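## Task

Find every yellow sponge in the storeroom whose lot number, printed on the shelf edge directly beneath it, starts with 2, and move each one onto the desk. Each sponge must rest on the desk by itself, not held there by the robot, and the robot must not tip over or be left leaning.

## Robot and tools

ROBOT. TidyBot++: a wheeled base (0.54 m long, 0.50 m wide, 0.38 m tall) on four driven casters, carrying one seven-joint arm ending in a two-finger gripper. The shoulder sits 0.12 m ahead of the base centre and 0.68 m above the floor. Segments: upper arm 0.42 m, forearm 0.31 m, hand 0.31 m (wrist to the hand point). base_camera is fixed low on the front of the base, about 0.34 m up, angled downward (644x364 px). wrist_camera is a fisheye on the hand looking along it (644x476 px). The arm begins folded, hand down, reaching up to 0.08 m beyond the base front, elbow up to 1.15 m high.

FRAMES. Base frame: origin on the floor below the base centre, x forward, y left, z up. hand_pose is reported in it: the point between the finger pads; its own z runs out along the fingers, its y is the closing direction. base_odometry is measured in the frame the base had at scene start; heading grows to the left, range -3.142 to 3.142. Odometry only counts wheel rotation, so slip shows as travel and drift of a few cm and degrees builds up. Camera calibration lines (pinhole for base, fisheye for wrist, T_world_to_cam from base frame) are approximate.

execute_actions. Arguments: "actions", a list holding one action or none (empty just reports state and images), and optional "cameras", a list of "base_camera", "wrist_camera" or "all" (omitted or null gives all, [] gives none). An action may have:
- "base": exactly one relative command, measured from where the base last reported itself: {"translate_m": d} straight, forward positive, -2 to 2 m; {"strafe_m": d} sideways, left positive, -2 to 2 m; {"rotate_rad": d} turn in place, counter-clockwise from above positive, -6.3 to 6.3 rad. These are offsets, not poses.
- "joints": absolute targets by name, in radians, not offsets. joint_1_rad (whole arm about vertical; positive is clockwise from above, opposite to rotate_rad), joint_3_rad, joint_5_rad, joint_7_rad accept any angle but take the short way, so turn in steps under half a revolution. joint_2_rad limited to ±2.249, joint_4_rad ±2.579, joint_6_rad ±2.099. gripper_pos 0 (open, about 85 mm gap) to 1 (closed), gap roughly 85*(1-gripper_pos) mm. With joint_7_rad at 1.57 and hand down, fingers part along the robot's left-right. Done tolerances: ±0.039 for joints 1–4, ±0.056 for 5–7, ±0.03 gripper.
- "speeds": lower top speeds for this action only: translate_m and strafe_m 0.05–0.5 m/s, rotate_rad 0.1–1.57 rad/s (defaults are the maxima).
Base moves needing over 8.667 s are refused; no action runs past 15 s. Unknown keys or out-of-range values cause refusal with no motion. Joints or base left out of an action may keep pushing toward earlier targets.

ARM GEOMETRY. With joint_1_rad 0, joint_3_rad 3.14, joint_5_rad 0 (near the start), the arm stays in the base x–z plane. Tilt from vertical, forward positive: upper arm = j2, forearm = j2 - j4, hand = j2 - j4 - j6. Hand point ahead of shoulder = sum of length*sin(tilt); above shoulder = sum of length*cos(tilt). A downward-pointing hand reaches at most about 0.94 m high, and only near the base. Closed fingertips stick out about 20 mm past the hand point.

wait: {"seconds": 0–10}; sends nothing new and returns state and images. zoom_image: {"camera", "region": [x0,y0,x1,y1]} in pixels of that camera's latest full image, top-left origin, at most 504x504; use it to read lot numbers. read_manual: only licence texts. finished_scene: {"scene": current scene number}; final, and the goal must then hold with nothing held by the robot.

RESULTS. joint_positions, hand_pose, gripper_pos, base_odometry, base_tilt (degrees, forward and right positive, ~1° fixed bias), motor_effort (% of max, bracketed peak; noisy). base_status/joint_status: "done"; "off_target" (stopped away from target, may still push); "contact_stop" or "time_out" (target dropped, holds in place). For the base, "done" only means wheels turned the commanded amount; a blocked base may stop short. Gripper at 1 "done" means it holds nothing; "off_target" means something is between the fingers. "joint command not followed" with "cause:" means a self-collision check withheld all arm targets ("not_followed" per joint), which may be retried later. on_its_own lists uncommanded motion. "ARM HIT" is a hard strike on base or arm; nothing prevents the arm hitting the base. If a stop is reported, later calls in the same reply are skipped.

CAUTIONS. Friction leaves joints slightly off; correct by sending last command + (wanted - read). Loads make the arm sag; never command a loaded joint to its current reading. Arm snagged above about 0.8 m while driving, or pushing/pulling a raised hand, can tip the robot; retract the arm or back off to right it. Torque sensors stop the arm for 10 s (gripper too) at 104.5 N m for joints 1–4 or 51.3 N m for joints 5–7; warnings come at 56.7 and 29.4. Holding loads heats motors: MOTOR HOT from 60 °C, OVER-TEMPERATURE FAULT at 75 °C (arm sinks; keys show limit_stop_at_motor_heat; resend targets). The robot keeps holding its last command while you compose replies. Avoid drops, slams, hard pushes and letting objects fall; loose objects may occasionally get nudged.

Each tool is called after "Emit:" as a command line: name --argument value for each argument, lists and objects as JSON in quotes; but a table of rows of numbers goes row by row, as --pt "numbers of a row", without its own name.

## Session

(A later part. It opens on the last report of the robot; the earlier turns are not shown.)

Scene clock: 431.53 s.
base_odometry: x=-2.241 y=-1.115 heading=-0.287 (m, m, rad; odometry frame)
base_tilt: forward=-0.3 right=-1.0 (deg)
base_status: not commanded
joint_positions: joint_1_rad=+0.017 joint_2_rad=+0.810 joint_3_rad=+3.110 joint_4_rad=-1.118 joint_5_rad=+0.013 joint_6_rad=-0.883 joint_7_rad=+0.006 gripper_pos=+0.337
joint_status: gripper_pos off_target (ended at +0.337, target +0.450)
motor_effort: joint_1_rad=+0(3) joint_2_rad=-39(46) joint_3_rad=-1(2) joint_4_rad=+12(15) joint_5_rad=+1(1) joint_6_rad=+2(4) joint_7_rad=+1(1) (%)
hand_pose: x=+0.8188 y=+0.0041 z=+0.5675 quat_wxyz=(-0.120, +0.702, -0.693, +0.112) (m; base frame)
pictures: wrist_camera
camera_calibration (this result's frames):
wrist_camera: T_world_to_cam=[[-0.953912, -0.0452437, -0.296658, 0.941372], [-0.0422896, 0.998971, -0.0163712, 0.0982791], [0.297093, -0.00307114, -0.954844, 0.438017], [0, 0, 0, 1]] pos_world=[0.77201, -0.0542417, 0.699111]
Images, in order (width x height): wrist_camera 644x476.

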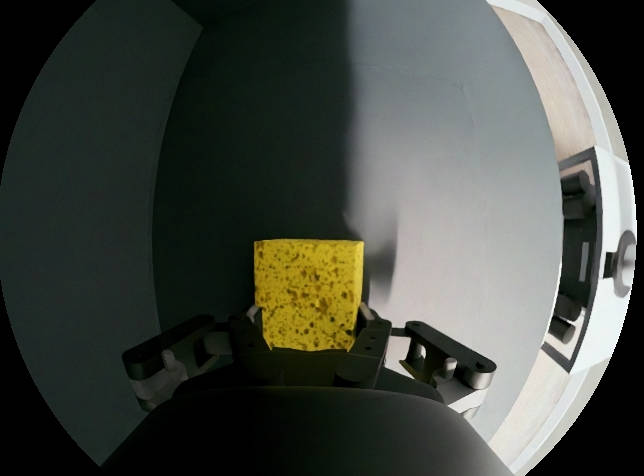

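Gripped. Full squeeze and lift.

Emit:
execute_actions --actions '[{"joints":{"gripper_pos":1.0}}]' --cameras '[]'

Emit:
execute_actions --actions '[{"joints":{"joint_2_rad":0.76}}]' --cameras '["wrist_camera"]'

Scene clock: 434.77 s.
base_odometry: x=-2.241 y=-1.115 heading=-0.287 (m, m, rad; odometry frame)
base_tilt: forward=-0.2 right=-0.9 (deg)
base_status: not commanded
joint_positions: joint_1_rad=+0.017 joint_2_rad=+0.812 joint_3_rad=+3.110 joint_4_rad=-1.114 joint_5_rad=+0.013 joint_6_rad=-0.883 joint_7_rad=+0.006 gripper_pos=+0.337
joint_status: gripper_pos off_target (ended at +0.337, target +1.000)
motor_effort: joint_1_rad=+1(0) joint_2_rad=-43(42) joint_3_rad=-1(2) joint_4_rad=+14(13) joint_5_rad=+1(1) joint_6_rad=+2(1) joint_7_rad=+1(0) (%)
hand_pose: x=+0.8204 y=+0.0041 z=+0.5679 quat_wxyz=(-0.121, +0.702, -0.693, +0.113) (m; base frame)
pictures: none
No camera images: the call's "cameras" was empty. Leave "cameras" out to get every camera's image.

Scene clock: 435.70 s.
base_odometry: x=-2.241 y=-1.115 heading=-0.287 (m, m, rad; odometry frame)
base_tilt: forward=-0.3 right=-1.0 (deg)
base_status: not commanded
joint_positions: joint_1_rad=+0.017 joint_2_rad=+0.774 joint_3_rad=+3.110 joint_4_rad=-1.118 joint_5_rad=+0.013 joint_6_rad=-0.883 joint_7_rad=+0.006 gripper_pos=+0.337
joint_status: all done
motor_effort: joint_1_rad=+1(1) joint_2_rad=-46(48) joint_3_rad=-2(1) joint_4_rad=+15(16) joint_5_rad=+1(1) joint_6_rad=+3(3) joint_7_rad=+1(1) (%)
hand_pose: x=+0.8226 y=+0.0041 z=+0.5929 quat_wxyz=(-0.132, +0.700, -0.690, +0.125) (m; base frame)
pictures: wrist_camera
camera_calibration (this result's frames):
wrist_camera: T_world_to_cam=[[-0.942498, -0.0454277, -0.331109, 0.963578], [-0.0416467, 0.998961, -0.0185091, 0.0996602], [0.331606, -0.00365521, -0.943411, 0.425995], [0, 0, 0, 1]] pos_world=[0.771059, -0.0542264, 0.722782]
Images, in order (width x height): wrist_camera 644x476.

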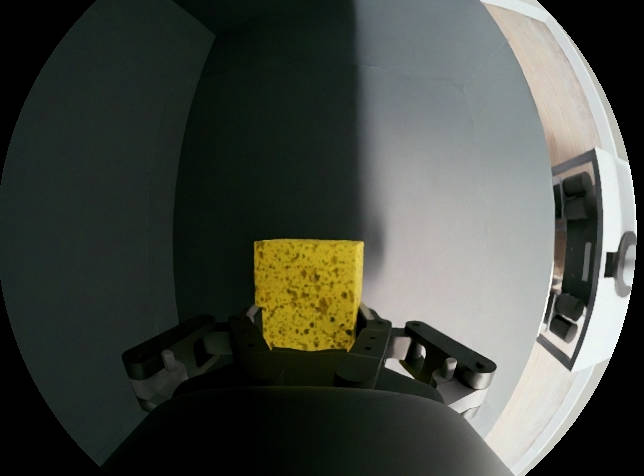

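Emit:
execute_actions --actions '[{"base":{"translate_m":-0.1},"joints":{"joint_2_rad":0.5,"joint_4_rad":-1.58,"joint_6_rad":-0.6},"speeds":{"translate_m":0.1}}]' --cameras '[]'

Emit:
execute_actions --actions '[{"joints":{"joint_2_rad":0.2,"joint_4_rad":-2.05,"joint_6_rad":-0.32}}]'

Scene clock: 440.67 s.
base_odometry: x=-2.337 y=-1.087 heading=-0.287 (m, m, rad; odometry frame)
base_tilt: forward=-0.3 right=-1.0 (deg)
base_status: done
joint_positions: joint_1_rad=+0.017 joint_2_rad=+0.512 joint_3_rad=+3.110 joint_4_rad=-1.573 joint_5_rad=+0.013 joint_6_rad=-0.641 joint_7_rad=+0.006 gripper_pos=+0.337
joint_status: all done
motor_effort: joint_1_rad=+0(3) joint_2_rad=-36(51) joint_3_rad=-2(3) joint_4_rad=+14(17) joint_5_rad=+1(0) joint_6_rad=+4(5) joint_7_rad=+0(1) (%)
hand_pose: x=+0.7240 y=+0.0064 z=+0.6093 quat_wxyz=(-0.148, +0.700, -0.684, +0.144) (m; base frame)
pictures: none
No camera images: the call's "cameras" was empty. Leave "cameras" out to get every camera's image.

Scene clock: 442.33 s.
base_odometry: x=-2.337 y=-1.087 heading=-0.287 (m, m, rad; odometry frame)
base_tilt: forward=-0.3 right=-0.9 (deg)
base_status: not commanded
joint_positions: joint_1_rad=+0.017 joint_2_rad=+0.217 joint_3_rad=+3.110 joint_4_rad=-2.042 joint_5_rad=+0.013 joint_6_rad=-0.362 joint_7_rad=+0.006 gripper_pos=+0.337
joint_status: all done
motor_effort: joint_1_rad=+1(0) joint_2_rad=-24(37) joint_3_rad=-1(1) joint_4_rad=+14(15) joint_5_rad=+1(1) joint_6_rad=+4(5) joint_7_rad=+0(0) (%)
hand_pose: x=+0.6066 y=+0.0070 z=+0.6230 quat_wxyz=(-0.182, +0.693, -0.673, +0.182) (m; base frame)
pictures: base_camera, wrist_camera
camera_calibration (this result's frames):
wrist_camera: T_world_to_cam=[[-0.879932, -0.0605788, -0.471222, 0.819458], [-0.0494135, 0.998128, -0.0360443, 0.103876], [0.472524, -0.00843177, -0.881278, 0.40187], [0, 0, 0, 1]] pos_world=[0.536307, -0.0506514, 0.74405]
Images, in order (width x height): base_camera 644x364, wrist_camera 644x476.

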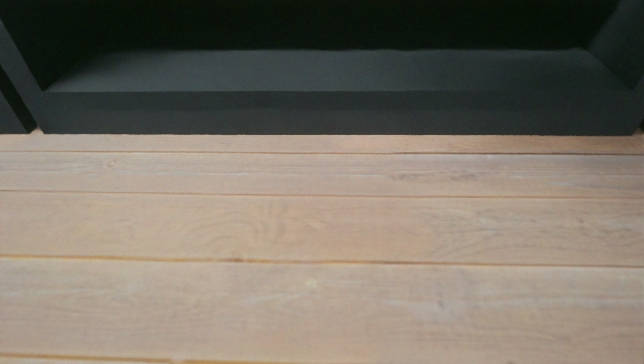

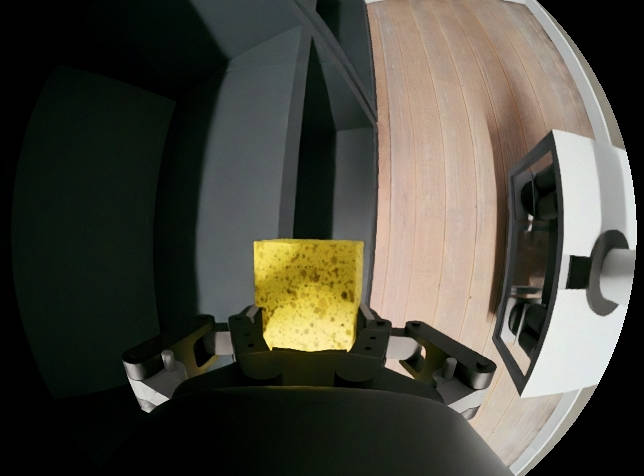

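Emit:
execute_actions --actions '[{"joints":{"joint_2_rad":-0.4,"joint_4_rad":-2.4,"joint_6_rad":-0.7}}]' --cameras '[]'

Emit:
execute_actions --actions '[{"base":{"translate_m":0.12},"speeds":{"translate_m":0.2}}]' --cameras '[]'

Emit:
execute_actions --actions '[{"base":{"strafe_m":1.5}}]'

Scene clock: 450.17 s.
base_odometry: x=-2.337 y=-1.087 heading=-0.287 (m, m, rad; odometry frame)
base_tilt: forward=-0.3 right=-0.9 (deg)
base_status: not commanded
joint_positions: joint_1_rad=+0.017 joint_2_rad=-0.386 joint_3_rad=+3.110 joint_4_rad=-2.392 joint_5_rad=+0.013 joint_6_rad=-0.662 joint_7_rad=+0.006 gripper_pos=+0.337
joint_status: all done
motor_effort: joint_1_rad=+1(0) joint_2_rad=-4(24) joint_3_rad=+0(0) joint_4_rad=+16(17) joint_5_rad=+1(1) joint_6_rad=+4(6) joint_7_rad=+1(0) (%)
hand_pose: x=+0.3870 y=+0.0019 z=+0.6616 quat_wxyz=(-0.158, +0.698, -0.677, +0.173) (m; base frame)
pictures: none
No camera images: the call's "cameras" was empty. Leave "cameras" out to get every camera's image.

Scene clock: 451.53 s.
base_odometry: x=-2.222 y=-1.121 heading=-0.287 (m, m, rad; odometry frame)
base_tilt: forward=-0.3 right=-1.0 (deg)
base_status: done
joint_positions: joint_1_rad=+0.017 joint_2_rad=-0.388 joint_3_rad=+3.110 joint_4_rad=-2.394 joint_5_rad=+0.013 joint_6_rad=-0.663 joint_7_rad=+0.006 gripper_pos=+0.337
joint_status: not commanded
motor_effort: joint_1_rad=+0(0) joint_2_rad=-4(6) joint_3_rad=+1(1) joint_4_rad=+16(16) joint_5_rad=+2(1) joint_6_rad=+4(5) joint_7_rad=+0(0) (%)
hand_pose: x=+0.3863 y=+0.0019 z=+0.6616 quat_wxyz=(-0.158, +0.697, -0.677, +0.173) (m; base frame)
pictures: none
No camera images: the call's "cameras" was empty. Leave "cameras" out to get every camera's image.

Scene clock: 455.90 s.
base_odometry: x=-1.797 y=+0.318 heading=-0.287 (m, m, rad; odometry frame)
base_tilt: forward=-0.2 right=-1.0 (deg)
base_status: done
joint_positions: joint_1_rad=+0.017 joint_2_rad=-0.388 joint_3_rad=+3.110 joint_4_rad=-2.394 joint_5_rad=+0.013 joint_6_rad=-0.663 joint_7_rad=+0.006 gripper_pos=+0.337
joint_status: not commanded
motor_effort: joint_1_rad=+1(1) joint_2_rad=-4(4) joint_3_rad=+0(2) joint_4_rad=+16(16) joint_5_rad=+1(2) joint_6_rad=+4(5) joint_7_rad=+0(0) (%)
hand_pose: x=+0.3863 y=+0.0018 z=+0.6616 quat_wxyz=(-0.158, +0.697, -0.677, +0.173) (m; base frame)
pictures: base_camera, wrist_camera
camera_calibration (this result's frames):
wrist_camera: T_world_to_cam=[[-0.901352, -0.0656961, -0.428076, 0.623227], [-0.0464695, 0.997392, -0.0552225, 0.111117], [0.430588, -0.0298824, -0.902054, 0.569928], [0, 0, 0, 1]] pos_world=[0.321506, -0.0528532, 0.787031]
Images, in order (width x height): base_camera 644x364, wrist_camera 644x476.

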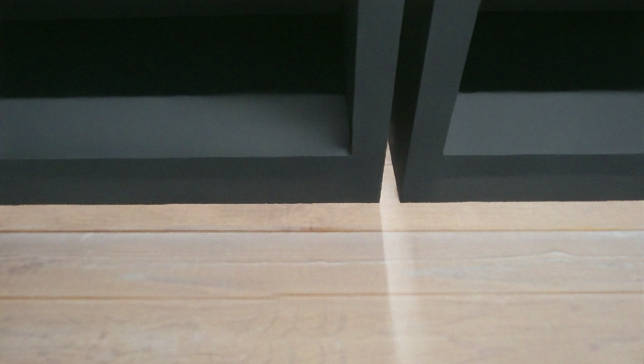

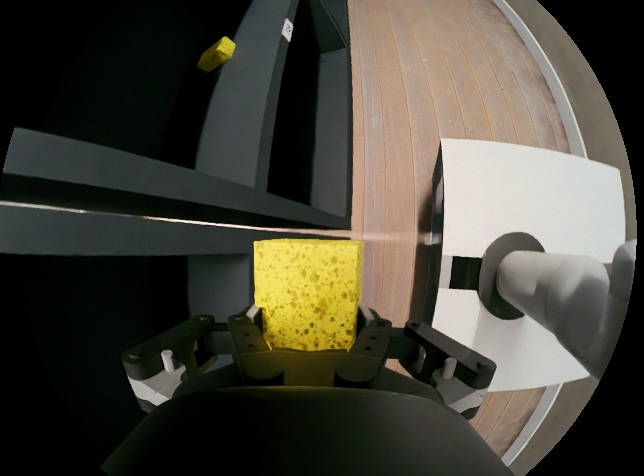

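Emit:
execute_actions --actions '[{"base":{"strafe_m":1.32},"speeds":{"strafe_m":0.4}}]'

Scene clock: 464.73 s.
base_odometry: x=-1.424 y=+1.584 heading=-0.287 (m, m, rad; odometry frame)
base_tilt: forward=-0.3 right=-1.0 (deg)
base_status: done
joint_positions: joint_1_rad=+0.017 joint_2_rad=-0.388 joint_3_rad=+3.110 joint_4_rad=-2.394 joint_5_rad=+0.013 joint_6_rad=-0.663 joint_7_rad=+0.006 gripper_pos=+0.337
joint_status: not commanded
motor_effort: joint_1_rad=+1(1) joint_2_rad=-3(4) joint_3_rad=+0(2) joint_4_rad=+15(15) joint_5_rad=+1(2) joint_6_rad=+5(5) joint_7_rad=+1(0) (%)
hand_pose: x=+0.3863 y=+0.0018 z=+0.6616 quat_wxyz=(-0.158, +0.697, -0.677, +0.173) (m; base frame)
pictures: base_camera, wrist_camera
camera_calibration (this result's frames):
wrist_camera: T_world_to_cam=[[-0.901352, -0.0656961, -0.428076, 0.623227], [-0.0464694, 0.997392, -0.0552226, 0.111117], [0.430588, -0.0298825, -0.902054, 0.569928], [0, 0, 0, 1]] pos_world=[0.321506, -0.0528533, 0.787031]
Images, in order (width x height): base_camera 644x364, wrist_camera 644x476.

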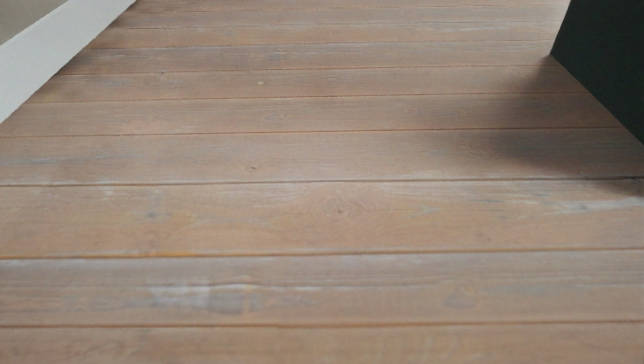

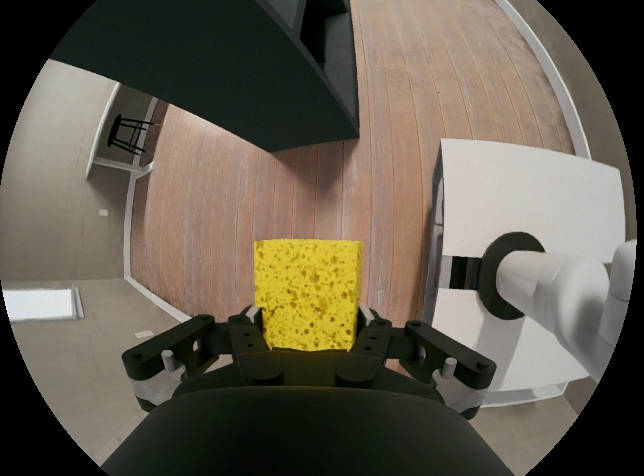

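Emit:
execute_actions --actions '[{"base":{"translate_m":1.6},"joints":{"joint_2_rad":-0.6,"joint_4_rad":-2.4,"joint_6_rad":-0.3,"joint_7_rad":1.5}}]'

Scene clock: 474.77 s.
base_odometry: x=+0.111 y=+1.132 heading=-0.287 (m, m, rad; odometry frame)
base_tilt: forward=-0.3 right=-0.9 (deg)
base_status: done
joint_positions: joint_1_rad=+0.017 joint_2_rad=-0.584 joint_3_rad=+3.110 joint_4_rad=-2.395 joint_5_rad=+0.013 joint_6_rad=-0.335 joint_7_rad=+1.494 gripper_pos=+0.337
joint_status: all done
motor_effort: joint_1_rad=+1(1) joint_2_rad=+0(5) joint_3_rad=+1(0) joint_4_rad=+19(19) joint_5_rad=+1(2) joint_6_rad=+8(8) joint_7_rad=+1(1) (%)
hand_pose: x=+0.4533 y=+0.0050 z=+0.7884 quat_wxyz=(-0.008, +0.878, -0.021, +0.477) (m; base frame)
pictures: base_camera, wrist_camera
camera_calibration (this result's frames):
wrist_camera: T_world_to_cam=[[-0.0355451, -0.999325, 0.00930555, 0.00549133], [-0.531692, 0.0110259, -0.846866, 0.96709], [0.846191, -0.0350496, -0.531725, 0.175209], [0, 0, 0, 1]] pos_world=[0.36613, 0.000965551, 0.912107]
Images, in order (width x height): base_camera 644x364, wrist_camera 644x476.

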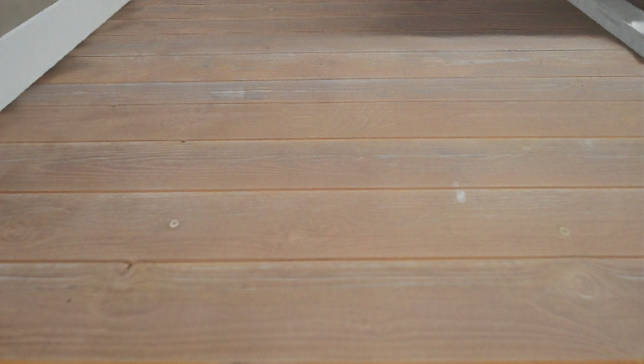

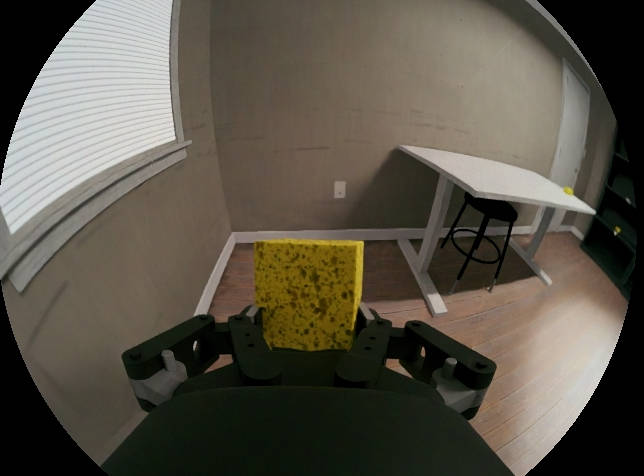

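Emit:
execute_actions --actions '[{"base":{"rotate_rad":-1.571},"joints":{"joint_2_rad":0.0,"joint_4_rad":-1.5,"joint_6_rad":-1.3,"joint_7_rad":0.0}}]' --cameras '[]'

Emit:
execute_actions --actions '[{"base":{"strafe_m":1.2},"speeds":{"strafe_m":0.35}}]'

Scene clock: 487.07 s.
base_odometry: x=+0.111 y=+1.132 heading=-1.857 (m, m, rad; odometry frame)
base_tilt: forward=-0.4 right=-1.0 (deg)
base_status: done
joint_positions: joint_1_rad=+0.017 joint_2_rad=-0.016 joint_3_rad=+3.112 joint_4_rad=-1.510 joint_5_rad=+0.013 joint_6_rad=-1.261 joint_7_rad=+0.023 gripper_pos=+0.337
joint_status: all done
motor_effort: joint_1_rad=+1(0) joint_2_rad=-18(19) joint_3_rad=+0(2) joint_4_rad=+17(18) joint_5_rad=+1(2) joint_6_rad=+4(10) joint_7_rad=+0(1) (%)
hand_pose: x=+0.5428 y=+0.0030 z=+0.8382 quat_wxyz=(-0.130, +0.707, -0.681, +0.141) (m; base frame)
pictures: none
No camera images: the call's "cameras" was empty. Leave "cameras" out to get every camera's image.

Scene clock: 491.57 s.
base_odometry: x=+1.262 y=+0.791 heading=-1.858 (m, m, rad; odometry frame)
base_tilt: forward=-0.3 right=-1.0 (deg)
base_status: done
joint_positions: joint_1_rad=+0.017 joint_2_rad=-0.016 joint_3_rad=+3.111 joint_4_rad=-1.510 joint_5_rad=+0.013 joint_6_rad=-1.261 joint_7_rad=+0.023 gripper_pos=+0.337
joint_status: not commanded
motor_effort: joint_1_rad=+0(1) joint_2_rad=-19(20) joint_3_rad=-1(2) joint_4_rad=+17(17) joint_5_rad=+1(2) joint_6_rad=+4(3) joint_7_rad=+0(0) (%)
hand_pose: x=+0.5428 y=+0.0031 z=+0.8381 quat_wxyz=(-0.130, +0.707, -0.681, +0.141) (m; base frame)
pictures: base_camera, wrist_camera
camera_calibration (this result's frames):
wrist_camera: T_world_to_cam=[[-0.934531, -0.0722142, -0.348478, 0.791332], [-0.0589158, 0.997078, -0.0486245, 0.128155], [0.350971, -0.0249103, -0.936055, 0.733522], [0, 0, 0, 1]] pos_world=[0.48963, -0.0523624, 0.96861]
Images, in order (width x height): base_camera 644x364, wrist_camera 644x476.

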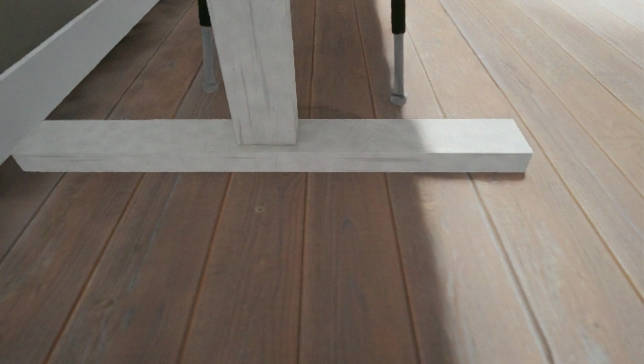

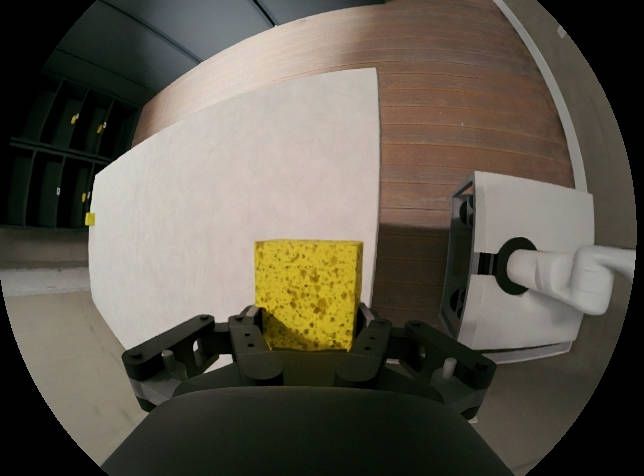

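Emit:
execute_actions --actions '[{"base":{"translate_m":0.16},"speeds":{"translate_m":0.12}}]' --cameras '[]'

Emit:
execute_actions --actions '[{"joints":{"joint_4_rad":-1.68,"joint_6_rad":-1.12}}]' --cameras '["wrist_camera"]'

Scene clock: 498.00 s.
base_odometry: x=+1.217 y=+0.638 heading=-1.858 (m, m, rad; odometry frame)
base_tilt: forward=-0.3 right=-0.9 (deg)
base_status: done
joint_positions: joint_1_rad=+0.017 joint_2_rad=-0.008 joint_3_rad=+3.111 joint_4_rad=-1.509 joint_5_rad=+0.013 joint_6_rad=-1.262 joint_7_rad=+0.023 gripper_pos=+0.337
joint_status: not commanded
motor_effort: joint_1_rad=+0(0) joint_2_rad=-19(21) joint_3_rad=+0(1) joint_4_rad=+17(17) joint_5_rad=+1(1) joint_6_rad=+3(4) joint_7_rad=+0(0) (%)
hand_pose: x=+0.5438 y=+0.0030 z=+0.8350 quat_wxyz=(-0.127, +0.707, -0.681, +0.138) (m; base frame)
pictures: none
No camera images: the call's "cameras" was empty. Leave "cameras" out to get every camera's image.

Scene clock: 499.17 s.
base_odometry: x=+1.217 y=+0.638 heading=-1.858 (m, m, rad; odometry frame)
base_tilt: forward=-0.3 right=-1.0 (deg)
base_status: not commanded
joint_positions: joint_1_rad=+0.017 joint_2_rad=-0.008 joint_3_rad=+3.111 joint_4_rad=-1.675 joint_5_rad=+0.013 joint_6_rad=-1.160 joint_7_rad=+0.023 gripper_pos=+0.337
joint_status: all done
motor_effort: joint_1_rad=+1(0) joint_2_rad=-19(19) joint_3_rad=+0(0) joint_4_rad=+16(17) joint_5_rad=+1(1) joint_6_rad=+3(3) joint_7_rad=+0(0) (%)
hand_pose: x=+0.5247 y=+0.0029 z=+0.7764 quat_wxyz=(-0.106, +0.712, -0.684, +0.116) (m; base frame)
pictures: wrist_camera
camera_calibration (this result's frames):
wrist_camera: T_world_to_cam=[[-0.95691, -0.0736687, -0.280886, 0.71211], [-0.0635623, 0.996966, -0.0449356, 0.123798], [0.283344, -0.0251456, -0.958689, 0.735151], [0, 0, 0, 1]] pos_world=[0.480993, -0.052476, 0.910365]
Images, in order (width x height): wrist_camera 644x476.

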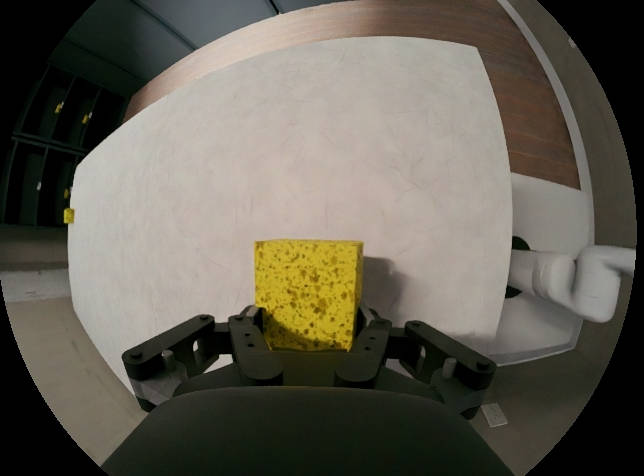

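Emit:
execute_actions --actions '[{"joints":{"joint_4_rad":-1.75,"joint_6_rad":-1.01}}]' --cameras '["wrist_camera"]'

Scene clock: 502.10 s.
base_odometry: x=+1.217 y=+0.638 heading=-1.858 (m, m, rad; odometry frame)
base_tilt: forward=-0.3 right=-1.0 (deg)
base_status: not commanded
joint_positions: joint_1_rad=+0.017 joint_2_rad=-0.008 joint_3_rad=+3.111 joint_4_rad=-1.746 joint_5_rad=+0.013 joint_6_rad=-1.048 joint_7_rad=+0.023 gripper_pos=+0.337
joint_status: all done
motor_effort: joint_1_rad=+0(0) joint_2_rad=-18(19) joint_3_rad=+0(1) joint_4_rad=+16(17) joint_5_rad=+1(1) joint_6_rad=+3(3) joint_7_rad=+0(0) (%)
hand_pose: x=+0.5337 y=+0.0032 z=+0.7584 quat_wxyz=(-0.120, +0.710, -0.682, +0.130) (m; base frame)
pictures: wrist_camera
camera_calibration (this result's frames):
wrist_camera: T_world_to_cam=[[-0.944592, -0.0748451, -0.3196, 0.738516], [-0.0631591, 0.996906, -0.0467895, 0.124437], [0.322114, -0.0240113, -0.946396, 0.685366], [0, 0, 0, 1]] pos_world=[0.48469, -0.0523209, 0.89048]
Images, in order (width x height): wrist_camera 644x476.

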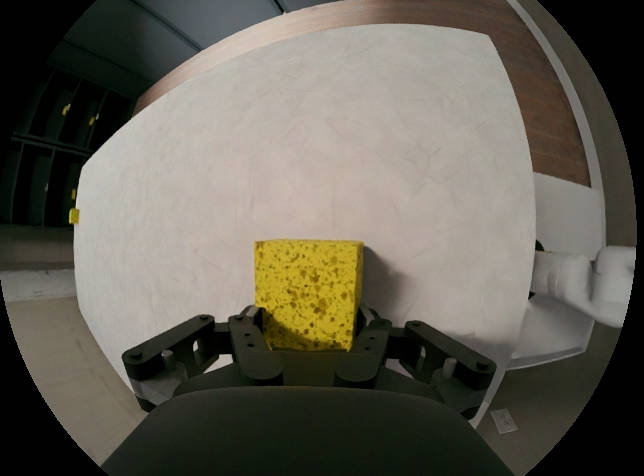

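Emit:
execute_actions --actions '[{"joints":{"joint_4_rad":-1.78,"joint_6_rad":-0.98}}]' --cameras '[]'

Emit:
execute_actions --actions '[{"joints":{"gripper_pos":0.0}}]' --cameras '["wrist_camera"]'

Scene clock: 505.33 s.
base_odometry: x=+1.217 y=+0.638 heading=-1.858 (m, m, rad; odometry frame)
base_tilt: forward=-0.2 right=-1.0 (deg)
base_status: not commanded
joint_positions: joint_1_rad=+0.017 joint_2_rad=-0.010 joint_3_rad=+3.111 joint_4_rad=-1.766 joint_5_rad=+0.013 joint_6_rad=-1.021 joint_7_rad=+0.023 gripper_pos=+0.337
joint_status: all done
motor_effort: joint_1_rad=+1(2) joint_2_rad=-16(19) joint_3_rad=+1(2) joint_4_rad=+15(16) joint_5_rad=+2(0) joint_6_rad=+4(5) joint_7_rad=+0(1) (%)
hand_pose: x=+0.5346 y=+0.0033 z=+0.7542 quat_wxyz=(-0.124, +0.709, -0.681, +0.134) (m; base frame)
pictures: none
No camera images: the call's "cameras" was empty. Leave "cameras" out to get every camera's image.

Scene clock: 506.43 s.
base_odometry: x=+1.217 y=+0.638 heading=-1.858 (m, m, rad; odometry frame)
base_tilt: forward=-0.3 right=-1.0 (deg)
base_status: not commanded
joint_positions: joint_1_rad=+0.017 joint_2_rad=-0.010 joint_3_rad=+3.111 joint_4_rad=-1.772 joint_5_rad=+0.013 joint_6_rad=-1.021 joint_7_rad=+0.023 gripper_pos=+0.000
joint_status: all done
motor_effort: joint_1_rad=+0(1) joint_2_rad=-18(19) joint_3_rad=+0(0) joint_4_rad=+17(16) joint_5_rad=+1(2) joint_6_rad=+3(4) joint_7_rad=+0(0) (%)
hand_pose: x=+0.5326 y=+0.0033 z=+0.7514 quat_wxyz=(-0.121, +0.710, -0.681, +0.131) (m; base frame)
pictures: wrist_camera
camera_calibration (this result's frames):
wrist_camera: T_world_to_cam=[[-0.943443, -0.0751856, -0.322897, 0.737134], [-0.0633746, 0.996885, -0.0469532, 0.124223], [0.325421, -0.0238342, -0.945269, 0.676426], [0, 0, 0, 1]] pos_world=[0.483193, -0.0522919, 0.883255]
Images, in order (width x height): wrist_camera 644x476.

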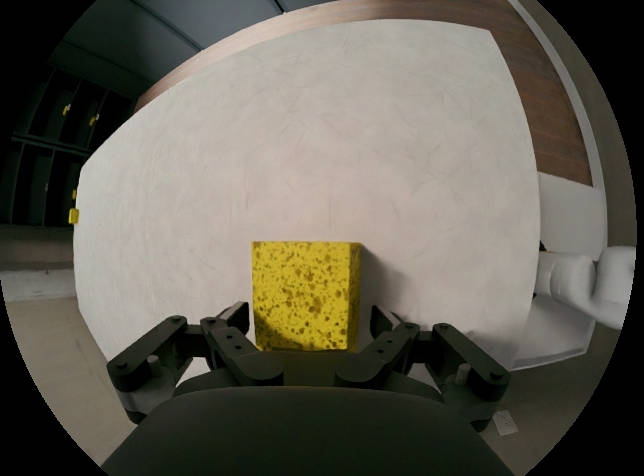

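Emit:
execute_actions --actions '[{"joints":{"joint_4_rad":-1.5,"joint_6_rad":-1.3}}]' --cameras '[]'

Emit:
execute_actions --actions '[{"base":{"translate_m":-0.25},"speeds":{"translate_m":0.2}}]'

Scene clock: 517.10 s.
base_odometry: x=+1.217 y=+0.638 heading=-1.858 (m, m, rad; odometry frame)
base_tilt: forward=-0.2 right=-0.9 (deg)
base_status: not commanded
joint_positions: joint_1_rad=+0.017 joint_2_rad=-0.010 joint_3_rad=+3.111 joint_4_rad=-1.508 joint_5_rad=+0.013 joint_6_rad=-1.261 joint_7_rad=+0.023 gripper_pos=+0.000
joint_status: all done
motor_effort: joint_1_rad=+0(1) joint_2_rad=-19(19) joint_3_rad=-1(1) joint_4_rad=+17(16) joint_5_rad=+1(1) joint_6_rad=+3(3) joint_7_rad=+1(1) (%)
hand_pose: x=+0.5443 y=+0.0031 z=+0.8365 quat_wxyz=(-0.129, +0.707, -0.681, +0.140) (m; base frame)
pictures: none
No camera images: the call's "cameras" was empty. Leave "cameras" out to get every camera's image.

Scene clock: 519.13 s.
base_odometry: x=+1.288 y=+0.878 heading=-1.858 (m, m, rad; odometry frame)
base_tilt: forward=-0.2 right=-0.9 (deg)
base_status: done
joint_positions: joint_1_rad=+0.017 joint_2_rad=-0.005 joint_3_rad=+3.111 joint_4_rad=-1.507 joint_5_rad=+0.013 joint_6_rad=-1.263 joint_7_rad=+0.023 gripper_pos=+0.000
joint_status: not commanded
motor_effort: joint_1_rad=+0(2) joint_2_rad=-19(23) joint_3_rad=+0(1) joint_4_rad=+17(17) joint_5_rad=+1(2) joint_6_rad=+3(4) joint_7_rad=+1(1) (%)
hand_pose: x=+0.5445 y=+0.0030 z=+0.8348 quat_wxyz=(-0.127, +0.707, -0.681, +0.138) (m; base frame)
pictures: base_camera, wrist_camera
camera_calibration (this result's frames):
wrist_camera: T_world_to_cam=[[-0.93788, -0.0719521, -0.339418, 0.785958], [-0.0591721, 0.997099, -0.0478675, 0.127701], [0.341878, -0.0248099, -0.939417, 0.73753], [0, 0, 0, 1]] pos_world=[0.492545, -0.0524815, 0.96573]
Images, in order (width x height): base_camera 644x364, wrist_camera 644x476.

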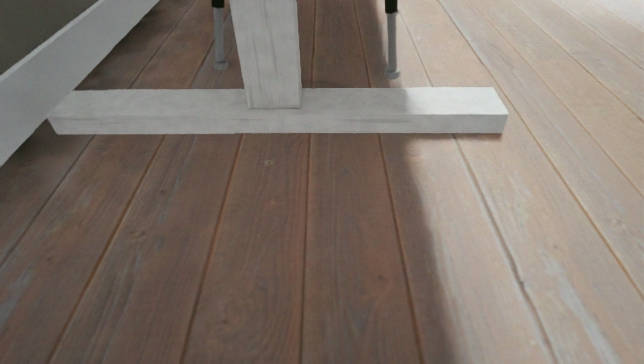

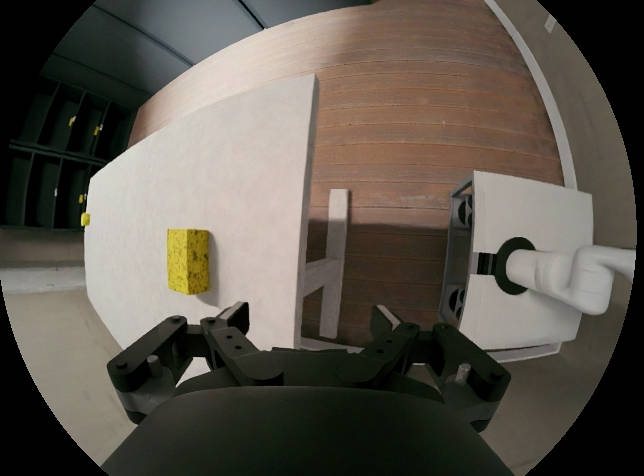

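Emit:
finished_scene --scene 2

The scene is finished: the task was done.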